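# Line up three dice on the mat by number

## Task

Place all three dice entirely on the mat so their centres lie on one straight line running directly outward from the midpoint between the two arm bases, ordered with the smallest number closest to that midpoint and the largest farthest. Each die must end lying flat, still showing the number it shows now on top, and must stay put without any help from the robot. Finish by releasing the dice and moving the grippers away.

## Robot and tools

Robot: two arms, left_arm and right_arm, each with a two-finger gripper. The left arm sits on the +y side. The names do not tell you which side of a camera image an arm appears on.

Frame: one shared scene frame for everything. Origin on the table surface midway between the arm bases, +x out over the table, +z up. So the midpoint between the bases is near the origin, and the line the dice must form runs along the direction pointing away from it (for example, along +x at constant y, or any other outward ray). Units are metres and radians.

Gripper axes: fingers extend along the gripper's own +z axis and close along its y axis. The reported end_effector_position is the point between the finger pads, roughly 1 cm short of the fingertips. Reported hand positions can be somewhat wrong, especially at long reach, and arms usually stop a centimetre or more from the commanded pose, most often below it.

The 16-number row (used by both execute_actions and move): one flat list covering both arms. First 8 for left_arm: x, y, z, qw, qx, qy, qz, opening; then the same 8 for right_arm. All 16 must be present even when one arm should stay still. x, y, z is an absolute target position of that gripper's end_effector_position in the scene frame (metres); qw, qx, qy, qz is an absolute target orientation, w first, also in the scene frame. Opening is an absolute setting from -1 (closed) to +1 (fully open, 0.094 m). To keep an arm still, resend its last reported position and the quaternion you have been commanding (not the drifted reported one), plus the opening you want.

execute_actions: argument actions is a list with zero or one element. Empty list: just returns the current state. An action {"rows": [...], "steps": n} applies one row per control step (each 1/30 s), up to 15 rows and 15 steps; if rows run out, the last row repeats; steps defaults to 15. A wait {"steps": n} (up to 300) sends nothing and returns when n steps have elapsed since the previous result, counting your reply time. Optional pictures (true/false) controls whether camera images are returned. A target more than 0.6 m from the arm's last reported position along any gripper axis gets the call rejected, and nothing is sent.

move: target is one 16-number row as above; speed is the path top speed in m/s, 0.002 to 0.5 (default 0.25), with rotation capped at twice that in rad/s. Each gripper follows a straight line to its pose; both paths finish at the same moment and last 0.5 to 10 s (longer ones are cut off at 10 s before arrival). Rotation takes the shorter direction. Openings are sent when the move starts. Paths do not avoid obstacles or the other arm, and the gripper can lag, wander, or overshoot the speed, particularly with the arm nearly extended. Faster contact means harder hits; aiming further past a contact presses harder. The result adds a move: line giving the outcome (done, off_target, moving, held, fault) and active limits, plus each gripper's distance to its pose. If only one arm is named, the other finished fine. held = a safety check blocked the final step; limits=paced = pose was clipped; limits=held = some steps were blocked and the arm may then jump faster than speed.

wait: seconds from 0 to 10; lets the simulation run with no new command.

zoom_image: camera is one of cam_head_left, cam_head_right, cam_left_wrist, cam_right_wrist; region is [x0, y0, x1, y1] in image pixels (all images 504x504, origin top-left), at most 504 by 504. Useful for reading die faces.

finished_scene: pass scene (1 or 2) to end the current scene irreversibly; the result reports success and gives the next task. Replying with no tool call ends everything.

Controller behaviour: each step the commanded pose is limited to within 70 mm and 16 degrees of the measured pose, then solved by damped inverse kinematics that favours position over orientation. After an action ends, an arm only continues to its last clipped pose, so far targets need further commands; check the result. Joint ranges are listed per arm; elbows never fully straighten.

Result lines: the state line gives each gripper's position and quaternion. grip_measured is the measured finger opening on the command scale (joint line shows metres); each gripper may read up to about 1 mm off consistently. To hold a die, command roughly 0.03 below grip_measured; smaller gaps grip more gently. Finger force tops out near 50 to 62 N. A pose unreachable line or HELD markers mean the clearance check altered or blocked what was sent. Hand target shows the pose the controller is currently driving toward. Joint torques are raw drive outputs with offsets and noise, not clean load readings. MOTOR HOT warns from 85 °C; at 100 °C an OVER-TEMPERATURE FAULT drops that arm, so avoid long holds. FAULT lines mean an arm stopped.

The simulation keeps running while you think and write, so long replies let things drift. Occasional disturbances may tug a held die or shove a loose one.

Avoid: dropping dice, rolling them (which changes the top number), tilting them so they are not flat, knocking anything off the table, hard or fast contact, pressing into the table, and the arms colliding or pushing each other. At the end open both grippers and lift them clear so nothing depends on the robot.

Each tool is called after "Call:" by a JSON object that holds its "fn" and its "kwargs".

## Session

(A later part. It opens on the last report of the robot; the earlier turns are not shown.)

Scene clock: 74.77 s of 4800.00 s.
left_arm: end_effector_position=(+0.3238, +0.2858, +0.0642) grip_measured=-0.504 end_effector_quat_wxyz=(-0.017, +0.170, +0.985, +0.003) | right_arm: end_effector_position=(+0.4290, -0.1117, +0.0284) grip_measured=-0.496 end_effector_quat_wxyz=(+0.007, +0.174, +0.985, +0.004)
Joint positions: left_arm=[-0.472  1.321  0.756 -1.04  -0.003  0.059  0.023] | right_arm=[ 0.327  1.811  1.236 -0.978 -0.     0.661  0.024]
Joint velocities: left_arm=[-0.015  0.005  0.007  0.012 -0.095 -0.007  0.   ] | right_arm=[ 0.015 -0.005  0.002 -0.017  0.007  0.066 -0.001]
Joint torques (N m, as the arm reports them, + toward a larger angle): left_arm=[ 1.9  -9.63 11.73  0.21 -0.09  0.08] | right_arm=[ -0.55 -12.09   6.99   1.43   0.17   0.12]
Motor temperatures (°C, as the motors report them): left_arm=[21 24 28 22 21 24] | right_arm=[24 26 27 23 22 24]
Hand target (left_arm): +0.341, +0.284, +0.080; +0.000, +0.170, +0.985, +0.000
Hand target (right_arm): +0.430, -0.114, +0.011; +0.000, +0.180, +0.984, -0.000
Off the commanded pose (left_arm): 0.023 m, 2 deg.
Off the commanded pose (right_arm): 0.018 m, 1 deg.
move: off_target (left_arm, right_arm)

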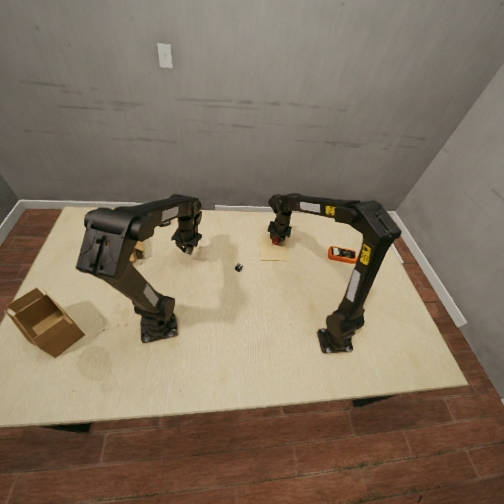

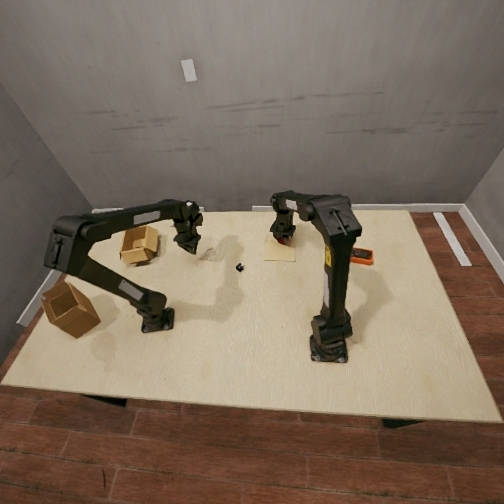

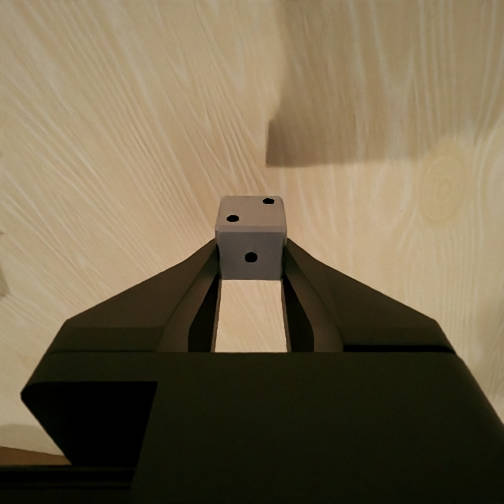

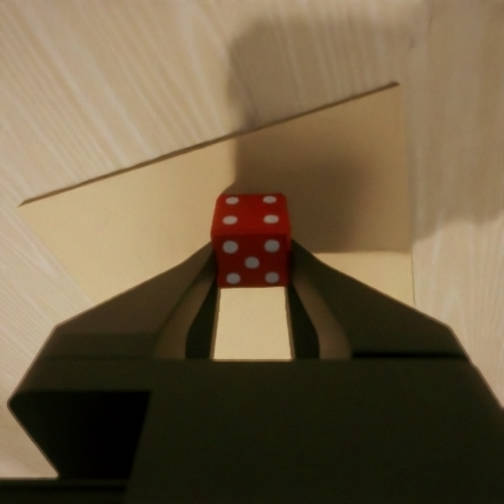

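Call:
{"fn": "move", "kwargs": {"target": [0.341,0.284,0.08,0,0.17,0.985,0,-0.6,0.427,-0.114,0.002,0,0.18,0.984,0,-0.6], "speed": 0.03}}

Call:
{"fn": "move", "kwargs": {"target": [0.341,0.284,0.08,0,0.17,0.985,0,-0.6,0.427,-0.114,0.02,0,0.18,0.984,0,0.3], "speed": 0.03}}

Call:
{"fn": "move", "kwargs": {"target": [0.341,0.31,0.08,0,0.17,0.985,0,-0.6,0.40,-0.10,0.10,0,0.18,0.984,0,0.3]}}

Call:
{"fn": "move", "kwargs": {"target": [0.341,0.33,0.08,0,0.17,0.985,0,-0.6,0.275,0.074,0.045,0,0.25,0.968,0,0.6]}}

Scene clock: 84.10 s of 4800.00 s.
left_arm: end_effector_position=(+0.3238, +0.2858, +0.0642) grip_measured=-0.504 end_effector_quat_wxyz=(-0.017, +0.170, +0.985, +0.003) | right_arm: end_effector_position=(+0.4285, -0.1119, +0.0271) grip_measured=-0.496 end_effector_quat_wxyz=(+0.008, +0.175, +0.985, +0.004)
Joint positions: left_arm=[-0.472  1.321  0.756 -1.04  -0.003  0.059  0.023] | right_arm=[ 0.327  1.811  1.232 -0.973 -0.     0.663  0.024]
Joint velocities: left_arm=[ 0.005  0.005 -0.002  0.002 -0.037  0.022 -0.   ] | right_arm=[-0.005 -0.005 -0.007 -0.012  0.022  0.037 -0.001]
Joint torques (N m, as the arm reports them, + toward a larger angle): left_arm=[ 1.68 -8.65 11.63  0.02 -0.07  0.05] | right_arm=[ -0.29 -12.11   5.98   2.31   0.19   0.13]
Motor temperatures (°C, as the motors report them): left_arm=[21 24 29 22 21 24] | right_arm=[24 26 26 23 22 24]
Hand target (left_arm): +0.341, +0.284, +0.080; +0.000, +0.170, +0.985, +0.000
Hand target (right_arm): +0.426, -0.114, +0.003; -0.000, +0.180, +0.984, -0.000
Off the commanded pose (left_arm): 0.023 m, 2 deg.
Off the commanded pose (right_arm): 0.025 m, 1 deg.
After step 90, 5.23 s passed at rest.
move: off_target (left_arm, right_arm)

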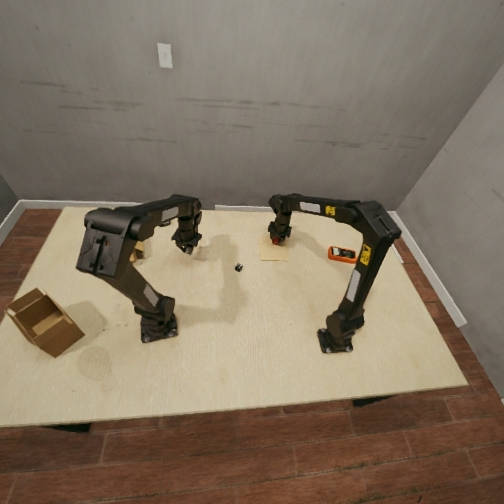

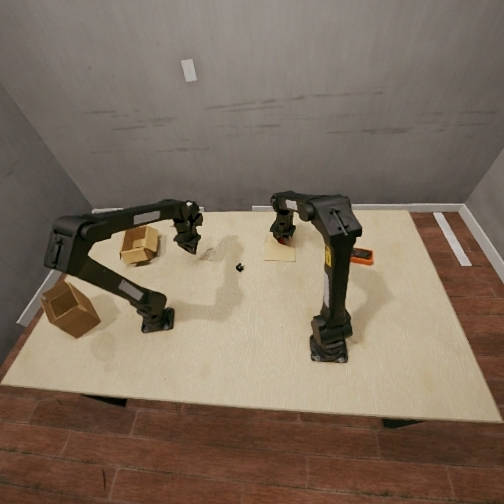

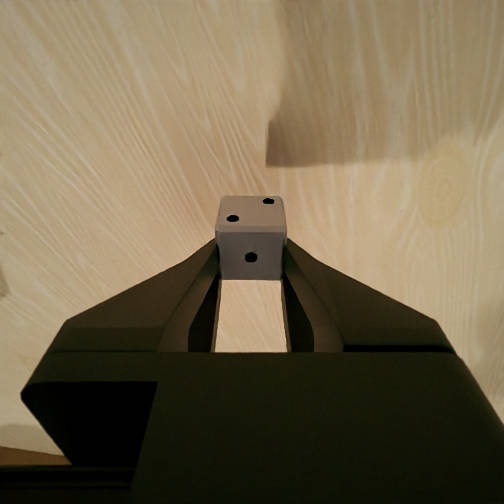

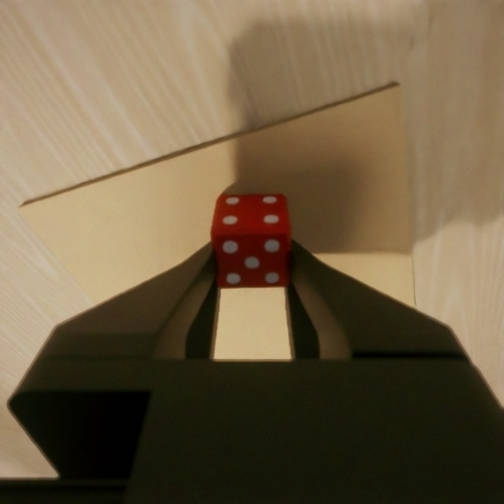

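Scene clock: 85.10 s of 4800.00 s.
left_arm: end_effector_position=(+0.3238, +0.2858, +0.0642) grip_measured=-0.504 end_effector_quat_wxyz=(-0.017, +0.170, +0.985, +0.003) | right_arm: end_effector_position=(+0.4280, -0.1121, +0.0271) grip_measured=+0.298 end_effector_quat_wxyz=(+0.008, +0.175, +0.985, +0.004)
Joint positions: left_arm=[-0.472  1.321  0.756 -1.04  -0.003  0.059  0.023] | right_arm=[ 0.327  1.81   1.23  -0.973 -0.     0.663  0.061]
Joint velocities: left_arm=[-0.015 -0.005  0.012 -0.002 -0.022  0.022  0.   ] | right_arm=[-0.024  0.015 -0.007 -0.007 -0.037 -0.051 -0.   ]
Joint torques (N m, as the arm reports them, + toward a larger angle): left_arm=[ 0.92 -8.73 11.66  0.08 -0.08  0.11] | right_arm=[ -0.4  -12.4    7.39   0.37   0.18   0.1 ]
Motor temperatures (°C, as the motors report them): left_arm=[21 24 29 22 21 24] | right_arm=[24 26 26 23 22 24]
Hand target (left_arm): +0.341, +0.284, +0.080; +0.000, +0.170, +0.985, +0.000
Hand target (right_arm): +0.427, -0.114, +0.020; -0.000, +0.180, +0.984, -0.000
Off the commanded pose (left_arm): 0.023 m, 2 deg.
Off the commanded pose (right_arm): 0.007 m, 1 deg.
move: off_target (left_arm)

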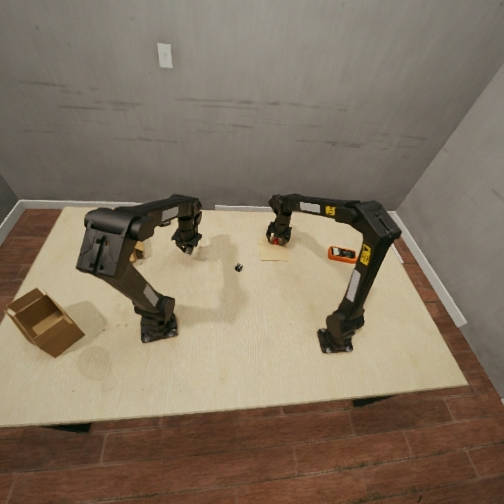

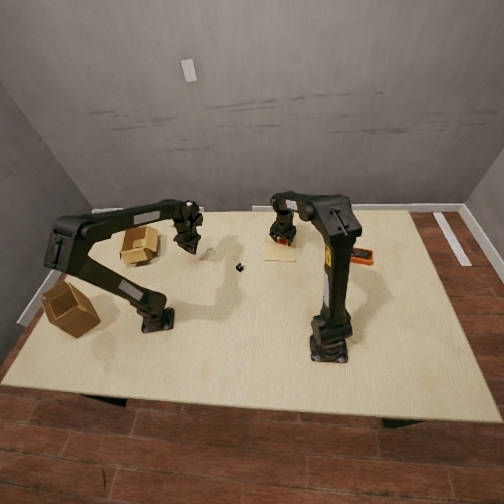

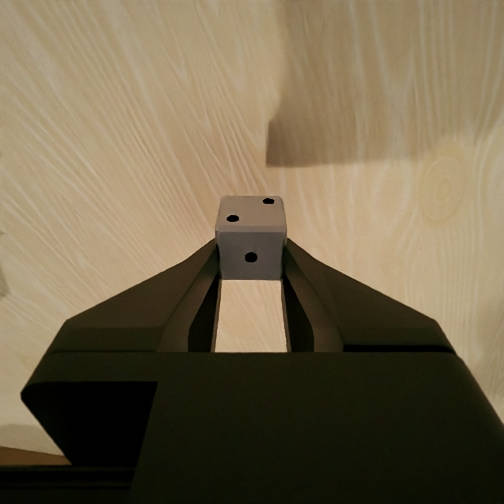

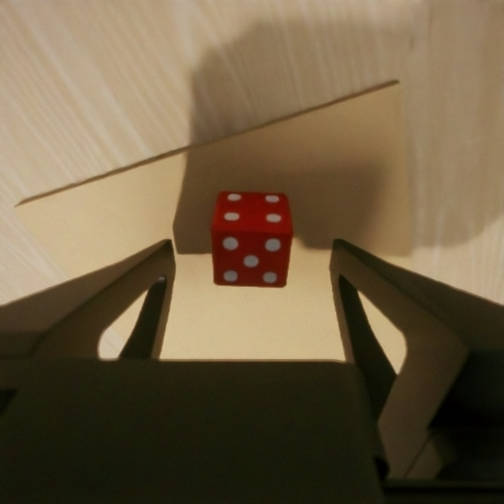

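Scene clock: 85.93 s of 4800.00 s.
left_arm: end_effector_position=(+0.3302, +0.3098, +0.0659) grip_measured=-0.504 end_effector_quat_wxyz=(-0.014, +0.167, +0.986, +0.002) | right_arm: end_effector_position=(+0.3928, -0.1045, +0.0925) grip_measured=+0.298 end_effector_quat_wxyz=(-0.003, +0.177, +0.984, -0.002)
Joint positions: left_arm=[-0.392  1.315  0.756 -1.04  -0.003  0.134  0.023] | right_arm=[ 0.365  1.669  1.23  -1.139 -0.     0.705  0.061]
Joint velocities: left_arm=[-0.015 -0.005  0.002  0.002  0.037  0.051  0.001] | right_arm=[ 0.015  0.005 -0.022 -0.002  0.022  0.037 -0.001]
Joint torques (N m, as the arm reports them, + toward a larger angle): left_arm=[ 1.27 -9.7  10.15  0.16 -0.03  0.14] | right_arm=[  0.39 -12.63   9.66  -0.11   0.15   0.13]
Motor temperatures (°C, as the motors report them): left_arm=[21 24 28 22 21 24] | right_arm=[24 26 26 23 22 24]
Hand target (left_arm): +0.341, +0.310, +0.080; +0.001, +0.170, +0.985, -0.000
Hand target (right_arm): +0.399, -0.100, +0.100; +0.000, +0.180, +0.984, +0.000
Off the commanded pose (left_arm): 0.018 m, 2 deg.
Off the commanded pose (right_arm): 0.011 m, 1 deg.
move: off_target (left_arm, right_arm)

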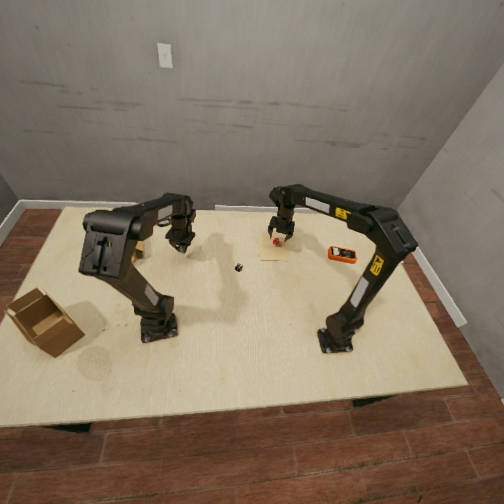

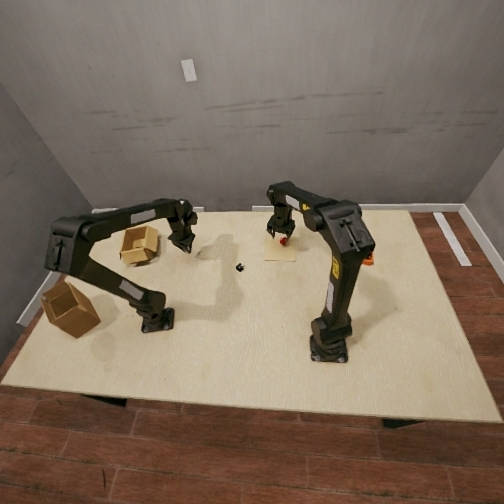

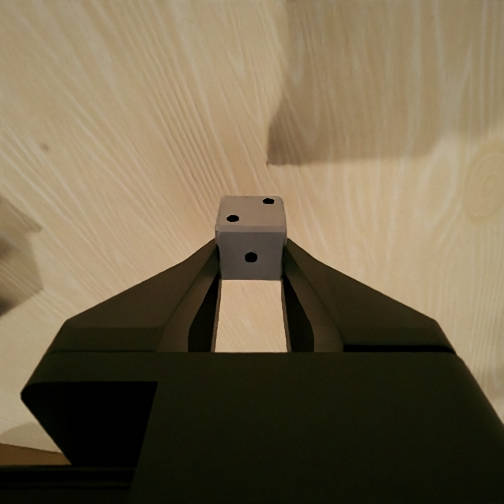

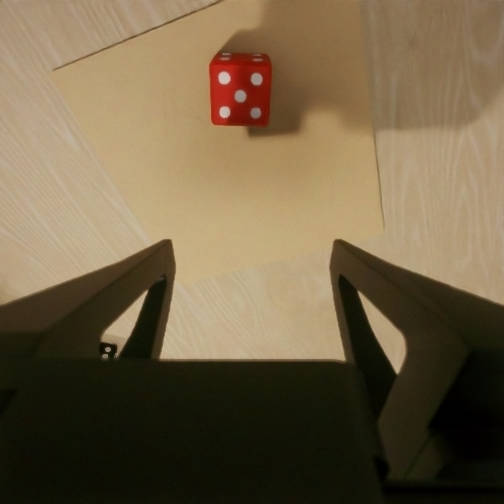

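Scene clock: 87.43 s of 4800.00 s.
left_arm: end_effector_position=(+0.3338, +0.3277, +0.0683) grip_measured=-0.504 end_effector_quat_wxyz=(-0.010, +0.170, +0.985, +0.001) | right_arm: end_effector_position=(+0.2679, +0.0725, +0.0506) grip_measured=+0.598 end_effector_quat_wxyz=(-0.002, +0.241, +0.971, +0.001)
Joint positions: left_arm=[-0.333  1.307  0.756 -1.04  -0.003  0.199  0.023] | right_arm=[ 0.831  1.701  1.148 -1.017 -0.004  1.302  0.075]
Joint velocities: left_arm=[ 0.005  0.005 -0.012 -0.012 -0.051 -0.081 -0.001] | right_arm=[-0.005 -0.005 -0.007  0.012 -0.007  0.037  0.   ]
Joint torques (N m, as the arm reports them, + toward a larger angle): left_arm=[ 1.68 -9.53  9.69  0.13 -0.08  0.07] | right_arm=[ -0.79 -11.42   8.19   1.12   0.34   0.14]
Motor temperatures (°C, as the motors report them): left_arm=[21 24 28 22 21 24] | right_arm=[24 26 26 23 22 24]
Hand target (left_arm): +0.341, +0.330, +0.080; +0.001, +0.170, +0.985, +0.000
Hand target (right_arm): +0.277, +0.075, +0.045; +0.001, +0.250, +0.968, +0.004
Off the commanded pose (left_arm): 0.014 m, 1 deg.
Off the commanded pose (right_arm): 0.009 m, 1 deg.
move: off_target (left_arm)

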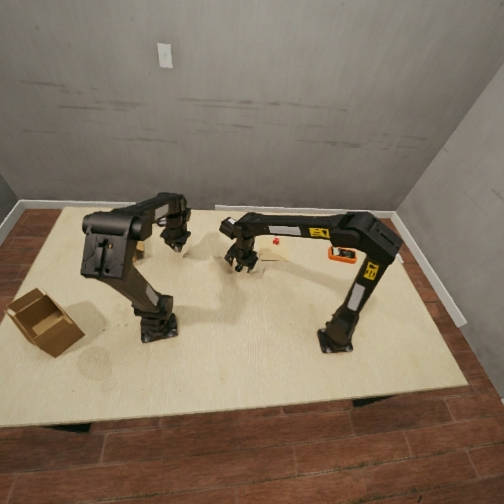

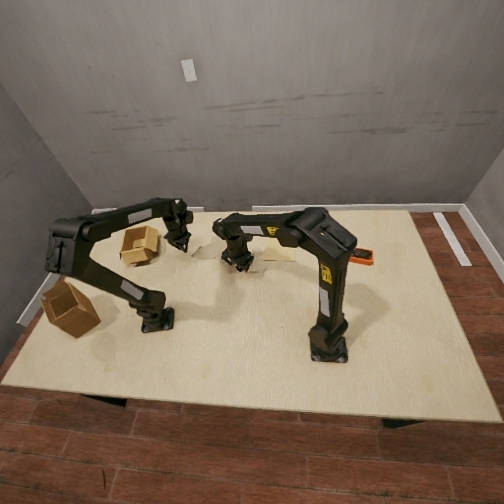

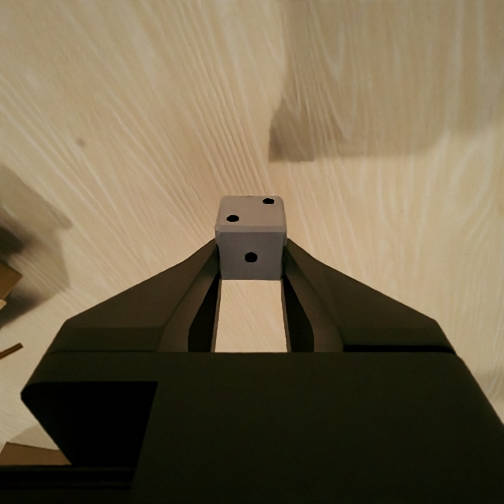

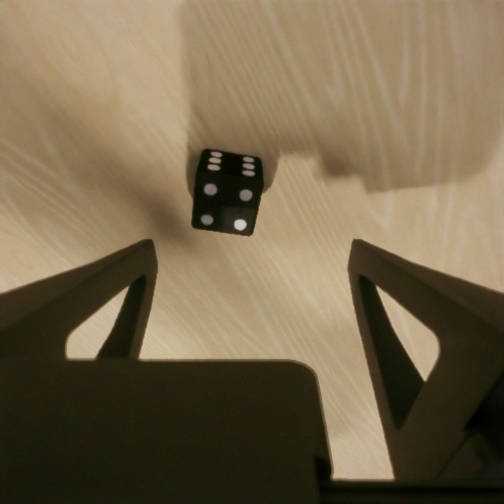

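Call:
{"fn": "move", "kwargs": {"target": [0.341,0.33,0.08,0,0.17,0.985,0,-0.6,0.279,0.083,0.017,0,0.33,0.944,0,0.6], "speed": 0.1}}

Scene clock: 96.13 s of 4800.00 s.
left_arm: end_effector_position=(+0.3338, +0.3277, +0.0683) grip_measured=-0.504 end_effector_quat_wxyz=(-0.010, +0.170, +0.985, +0.001) | right_arm: end_effector_position=(+0.2732, +0.0778, +0.0238) grip_measured=+0.598 end_effector_quat_wxyz=(-0.003, +0.325, +0.946, -0.002)
Joint positions: left_arm=[-0.333  1.307  0.756 -1.04  -0.003  0.199  0.023] | right_arm=[ 0.831  1.761  1.148 -0.963 -0.003  1.477  0.075]
Joint velocities: left_arm=[-0.015 -0.005 -0.017  0.007 -0.007  0.007  0.001] | right_arm=[ 0.005 -0.015 -0.002 -0.002 -0.095  0.007 -0.001]
Joint torques (N m, as the arm reports them, + toward a larger angle): left_arm=[ 2.2  -9.46  9.77 -0.18 -0.03  0.09] | right_arm=[  0.24 -12.04   7.98   1.18   0.32   0.13]
Motor temperatures (°C, as the motors report them): left_arm=[21 24 28 22 21 24] | right_arm=[24 26 26 23 22 24]
Hand target (left_arm): +0.341, +0.330, +0.080; +0.000, +0.170, +0.985, +0.000
Hand target (right_arm): +0.279, +0.083, +0.017; -0.000, +0.330, +0.944, +0.000
Off the commanded pose (left_arm): 0.014 m, 1 deg.
Off the commanded pose (right_arm): 0.010 m, 1 deg.
After step 90, 4.40 s passed at rest.
move: off_target (left_arm)

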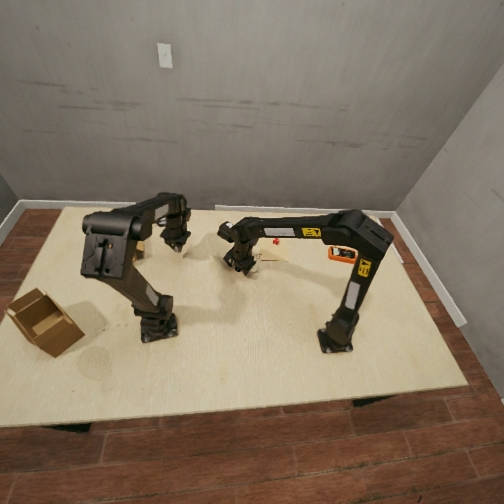

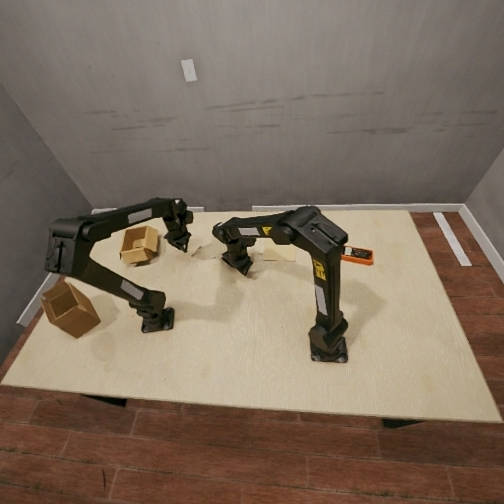

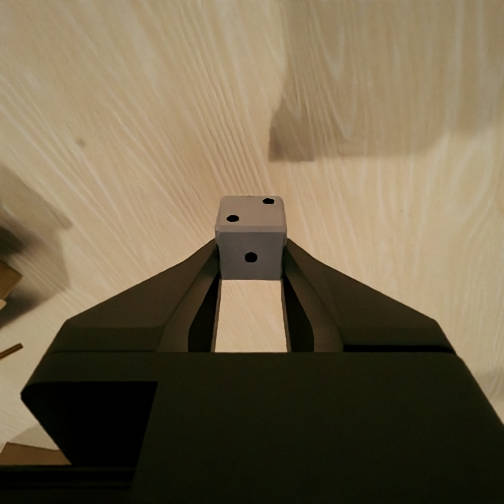

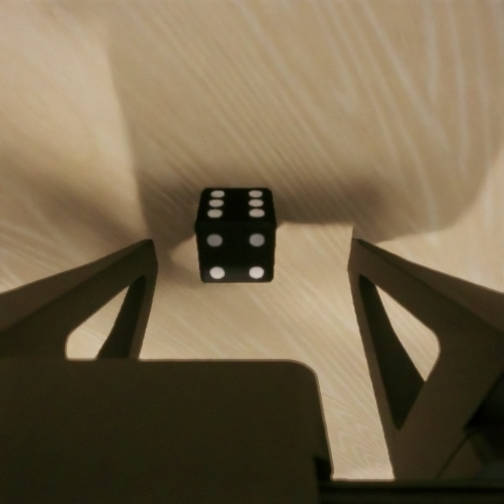

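Call:
{"fn": "move", "kwargs": {"target": [0.341,0.33,0.08,0,0.17,0.985,0,-0.6,0.279,0.083,0.017,0,0.33,0.944,0,-0.6]}}

Call:
{"fn": "move", "kwargs": {"target": [0.341,0.33,0.08,0,0.17,0.985,0,-0.6,0.29,0.06,0.08,0,0.3,0.954,0,-0.6]}}

Call:
{"fn": "move", "kwargs": {"target": [0.341,0.33,0.08,0,0.17,0.985,0,-0.6,0.388,-0.099,0.06,0,0.18,0.984,0,-0.6]}}

Call:
{"fn": "move", "kwargs": {"target": [0.341,0.33,0.08,0,0.17,0.985,0,-0.6,0.388,-0.099,0.015,0,0.18,0.984,0,-0.6], "speed": 0.06}}

Scene clock: 103.27 s of 4800.00 s.
left_arm: end_effector_position=(+0.3333, +0.3278, +0.0684) grip_measured=-0.504 end_effector_quat_wxyz=(-0.011, +0.171, +0.985, +0.001) | right_arm: end_effector_position=(+0.2732, +0.0778, +0.0238) grip_measured=-0.504 end_effector_quat_wxyz=(-0.003, +0.326, +0.945, -0.002)
Joint positions: left_arm=[-0.333  1.307  0.756 -1.043 -0.003  0.2    0.023] | right_arm=[ 0.831  1.761  1.148 -0.963 -0.003  1.48   0.023]
Joint velocities: left_arm=[-0.005 -0.005 -0.007 -0.017 -0.022 -0.051  0.   ] | right_arm=[-0.005 -0.015 -0.037 -0.012  0.007 -0.007 -0.001]
Joint torques (N m, as the arm reports them, + toward a larger angle): left_arm=[ 1.82 -9.77  9.79  0.02 -0.06  0.05] | right_arm=[ -0.12 -11.97   7.92   1.21   0.32   0.11]
Motor temperatures (°C, as the motors report them): left_arm=[21 24 28 22 21 24] | right_arm=[24 26 26 23 22 24]
Hand target (left_arm): +0.341, +0.330, +0.080; +0.000, +0.170, +0.985, +0.000
Hand target (right_arm): +0.279, +0.083, +0.017; -0.000, +0.330, +0.944, +0.000
Off the commanded pose (left_arm): 0.014 m, 1 deg.
Off the commanded pose (right_arm): 0.010 m, 1 deg.
After step 90, 3.43 s passed at rest.
move: off_target (left_arm)

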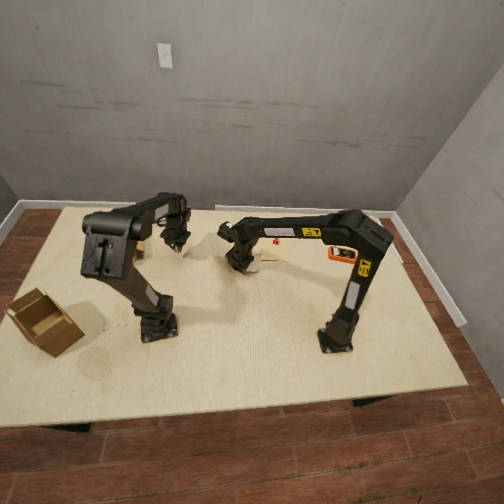

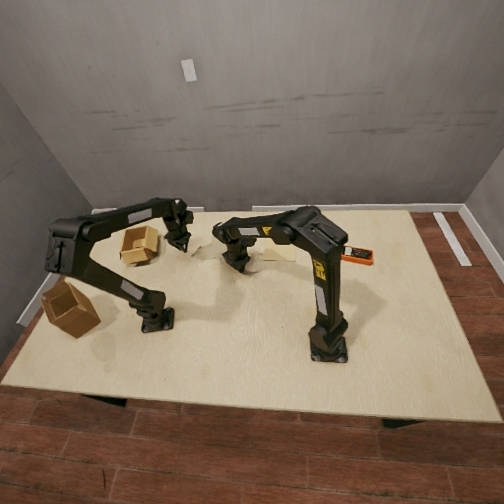

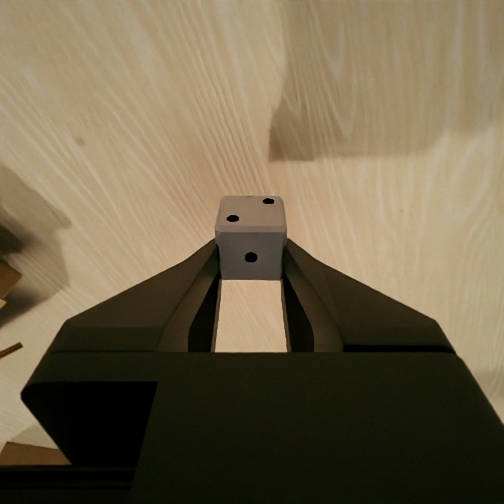

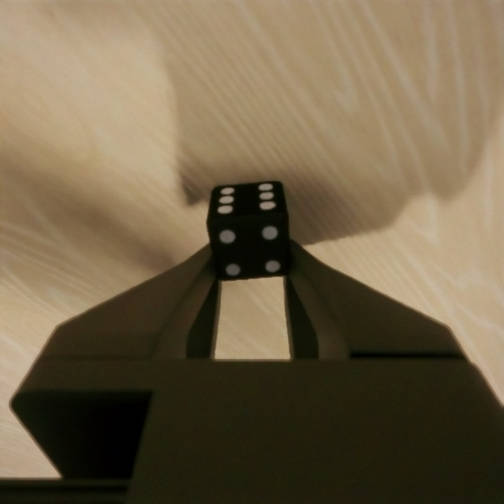

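Scene clock: 104.13 s of 4800.00 s.
left_arm: end_effector_position=(+0.3333, +0.3278, +0.0684) grip_measured=-0.504 end_effector_quat_wxyz=(-0.011, +0.171, +0.985, +0.001) | right_arm: end_effector_position=(+0.2789, +0.0516, +0.0644) grip_measured=-0.504 end_effector_quat_wxyz=(-0.007, +0.303, +0.953, -0.013)
Joint positions: left_arm=[-0.333  1.307  0.756 -1.043 -0.003  0.2    0.023] | right_arm=[ 0.784  1.683  1.165 -1.083 -0.     1.384  0.023]
Joint velocities: left_arm=[-0.005 -0.005  0.002 -0.002  0.007 -0.051 -0.001] | right_arm=[-0.005 -0.005 -0.017 -0.017 -0.007  0.007 -0.   ]
Joint torques (N m, as the arm reports them, + toward a larger angle): left_arm=[ 0.99 -9.49  9.49 -0.12 -0.08  0.15] | right_arm=[ -1.16 -13.48  10.07  -0.41   0.27  -0.07]
Motor temperatures (°C, as the motors report them): left_arm=[21 24 28 22 21 24] | right_arm=[24 26 26 23 22 24]
Hand target (left_arm): +0.341, +0.330, +0.080; +0.000, +0.170, +0.985, +0.000
Hand target (right_arm): +0.289, +0.059, +0.080; +0.000, +0.300, +0.954, -0.000
Off the commanded pose (left_arm): 0.014 m, 1 deg.
Off the commanded pose (right_arm): 0.021 m, 2 deg.
move: off_target (left_arm, right_arm)

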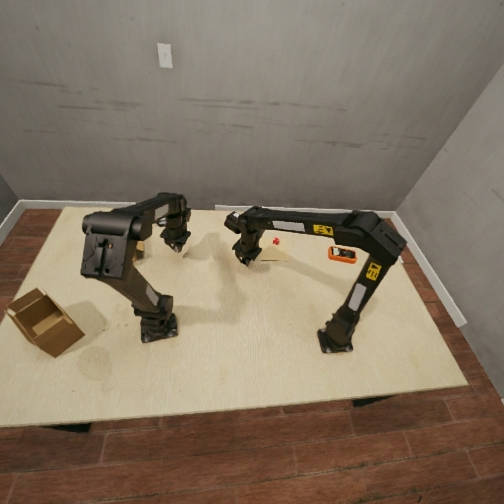

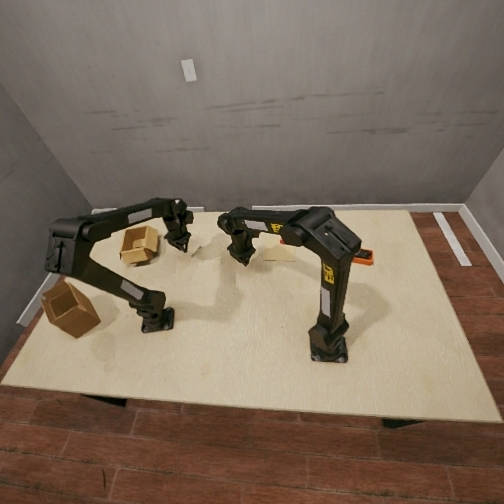

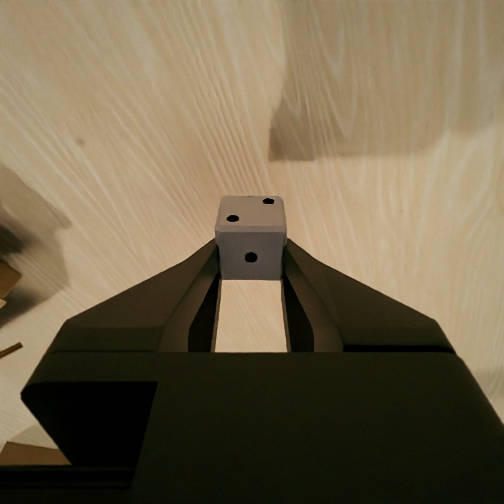

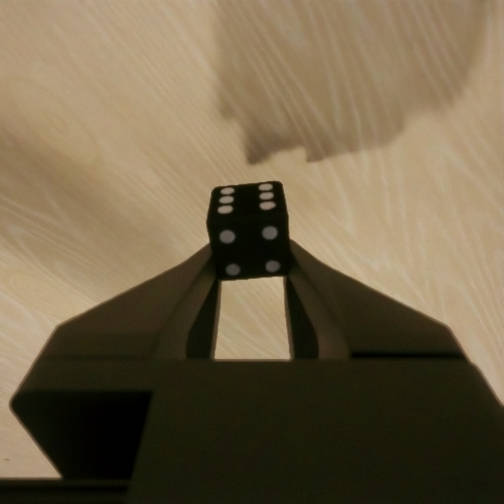

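Scene clock: 105.53 s of 4800.00 s.
left_arm: end_effector_position=(+0.3333, +0.3278, +0.0684) grip_measured=-0.504 end_effector_quat_wxyz=(-0.011, +0.171, +0.985, +0.001) | right_arm: end_effector_position=(+0.3711, -0.1102, +0.0554) grip_measured=-0.504 end_effector_quat_wxyz=(-0.015, +0.189, +0.982, -0.014)
Joint positions: left_arm=[-0.333  1.307  0.756 -1.043 -0.003  0.2    0.023] | right_arm=[ 0.372  1.683  1.138 -1.066  0.007  0.737  0.023]
Joint velocities: left_arm=[-0.005 -0.024 -0.022 -0.002  0.051  0.007  0.   ] | right_arm=[-0.015  0.015 -0.012 -0.012 -0.007  0.007 -0.   ]
Joint torques (N m, as the arm reports them, + toward a larger angle): left_arm=[ 1.28 -9.76  9.56  0.12 -0.1   0.07] | right_arm=[  0.64 -11.63  10.01   1.05   0.07  -0.04]
Motor temperatures (°C, as the motors report them): left_arm=[21 24 28 22 21 24] | right_arm=[24 26 26 23 22 24]
Hand target (left_arm): +0.341, +0.330, +0.080; +0.000, +0.170, +0.985, +0.000
Hand target (right_arm): +0.387, -0.100, +0.061; -0.001, +0.180, +0.984, -0.003
Off the commanded pose (left_arm): 0.014 m, 1 deg.
Off the commanded pose (right_arm): 0.021 m, 3 deg.
move: off_target (left_arm, right_arm)

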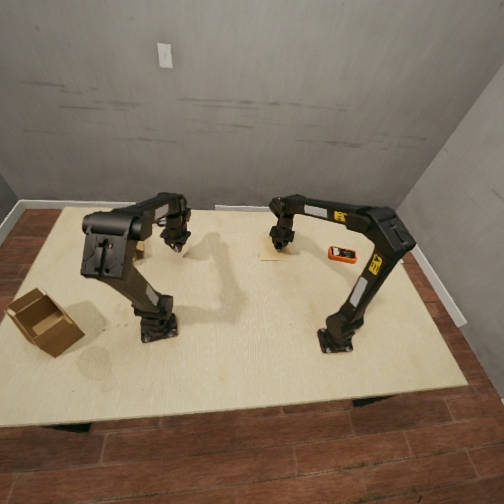

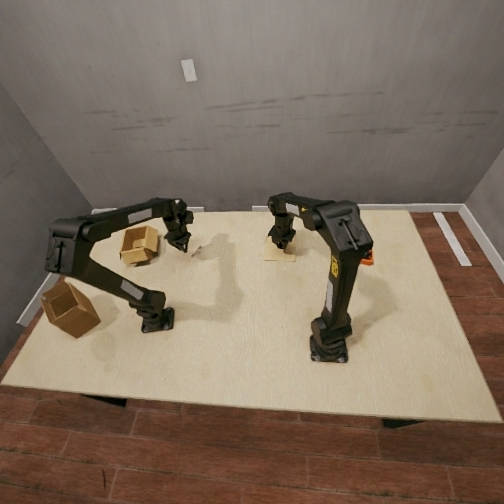

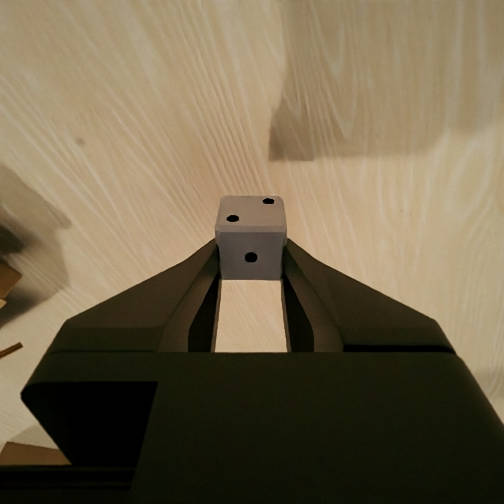

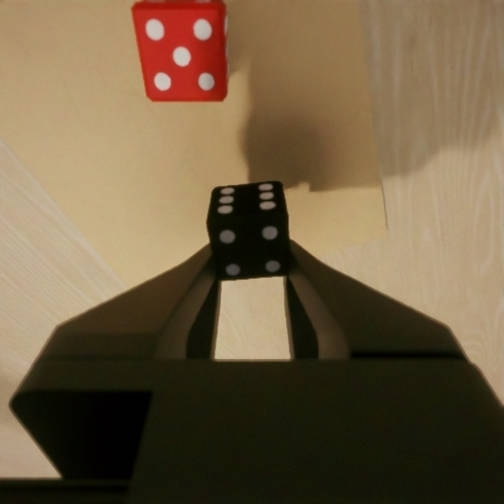

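Scene clock: 106.57 s of 4800.00 s.
left_arm: end_effector_position=(+0.3333, +0.3278, +0.0684) grip_measured=-0.504 end_effector_quat_wxyz=(-0.011, +0.171, +0.985, +0.001) | right_arm: end_effector_position=(+0.3877, -0.1029, +0.0267) grip_measured=-0.504 end_effector_quat_wxyz=(+0.003, +0.188, +0.982, +0.001)
Joint positions: left_arm=[-0.333  1.307  0.756 -1.043 -0.003  0.2    0.023] | right_arm=[ 0.372  1.74   1.126 -0.951  0.002  0.735  0.023]
Joint velocities: left_arm=[-0.005 -0.005  0.027 -0.017  0.022 -0.037  0.   ] | right_arm=[-0.005 -0.015 -0.002 -0.002 -0.007  0.022  0.   ]
Joint torques (N m, as the arm reports them, + toward a larger angle): left_arm=[ 1.86 -9.77  9.79 -0.12 -0.06  0.09] | right_arm=[  0.47 -11.86   7.     1.36   0.11  -0.04]
Motor temperatures (°C, as the motors report them): left_arm=[21 24 28 22 21 24] | right_arm=[24 26 26 23 22 24]
Hand target (left_arm): +0.341, +0.330, +0.080; +0.000, +0.170, +0.985, +0.000
Hand target (right_arm): +0.388, -0.099, +0.015; -0.000, +0.180, +0.984, +0.000
Off the commanded pose (left_arm): 0.014 m, 1 deg.
Off the commanded pose (right_arm): 0.012 m, 1 deg.
move: off_target (left_arm, right_arm)

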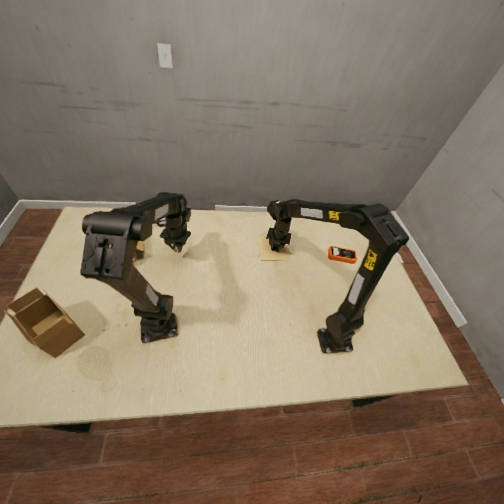

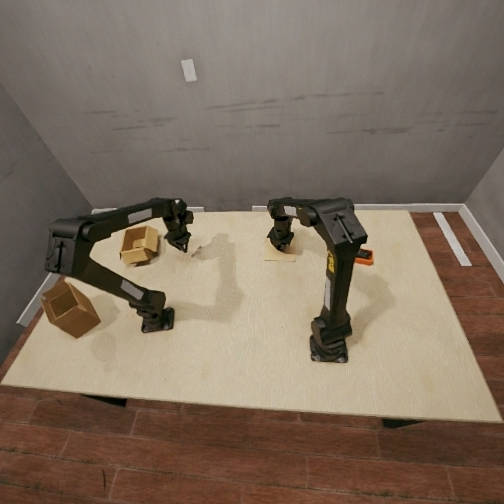

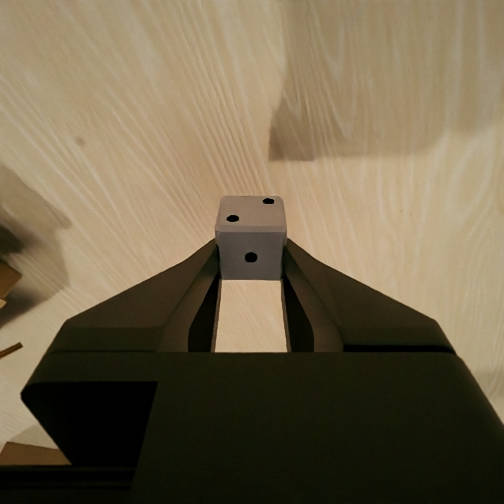

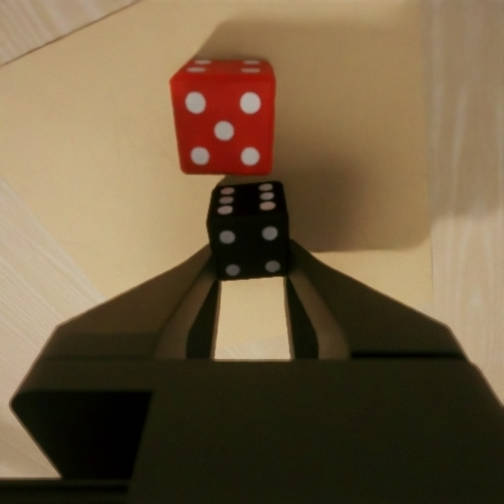

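Needs ~7 mm toward +y.

Call:
{"fn": "move", "kwargs": {"target": [0.341,0.33,0.08,0,0.17,0.985,0,-0.6,0.388,-0.09,0.03,0,0.18,0.984,0,-0.6], "speed": 0.03}}

Scene clock: 110.43 s of 4800.00 s.
left_arm: end_effector_position=(+0.3333, +0.3278, +0.0684) grip_measured=-0.504 end_effector_quat_wxyz=(-0.011, +0.171, +0.985, +0.001) | right_arm: end_effector_position=(+0.3847, -0.0983, +0.0267) grip_measured=-0.504 end_effector_quat_wxyz=(+0.002, +0.183, +0.983, -0.000)
Joint positions: left_arm=[-0.333  1.307  0.756 -1.043 -0.003  0.2    0.023] | right_arm=[ 0.384  1.74   1.126 -0.955  0.002  0.736  0.023]
Joint velocities: left_arm=[-0.005  0.015 -0.007 -0.007 -0.125  0.022  0.   ] | right_arm=[-0.015 -0.005  0.002 -0.012  0.007  0.007  0.001]
Joint torques (N m, as the arm reports them, + toward a larger angle): left_arm=[  1.74 -10.12   9.56   0.15  -0.05   0.05] | right_arm=[  1.09 -12.5    8.65  -0.22   0.06   0.15]
Motor temperatures (°C, as the motors report them): left_arm=[21 24 28 22 21 24] | right_arm=[24 26 26 23 22 24]
Hand target (left_arm): +0.341, +0.330, +0.080; +0.000, +0.170, +0.985, +0.000
Hand target (right_arm): +0.388, -0.090, +0.030; +0.000, +0.180, +0.984, +0.000
Off the commanded pose (left_arm): 0.014 m, 1 deg.
Off the commanded pose (right_arm): 0.010 m, 0 deg.
After step 90, 0.07 s passed at rest.
move: off_target (left_arm)

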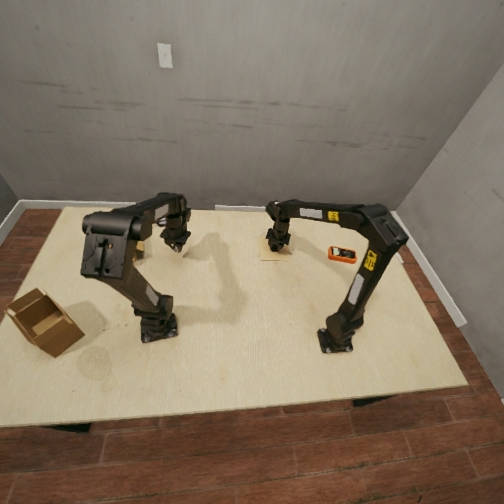

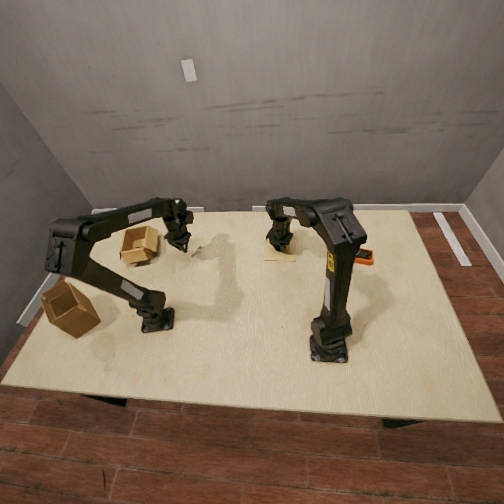

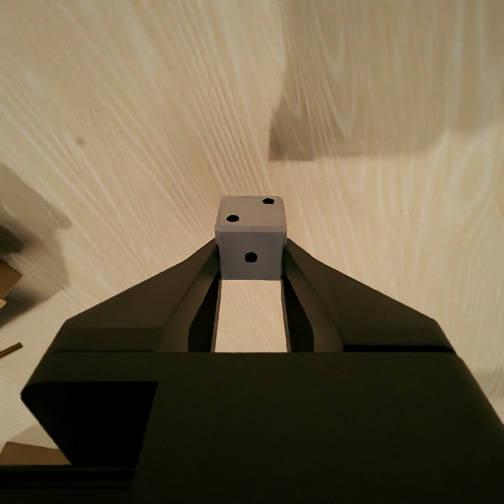

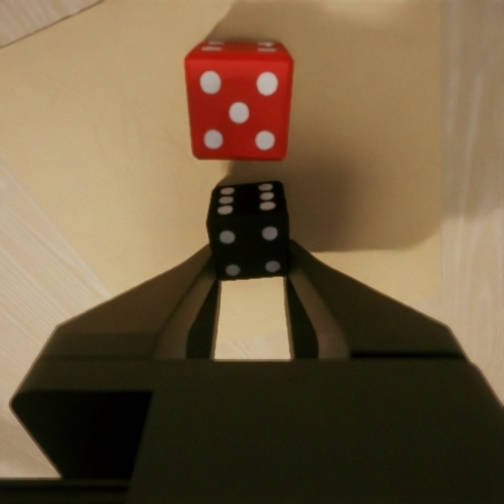

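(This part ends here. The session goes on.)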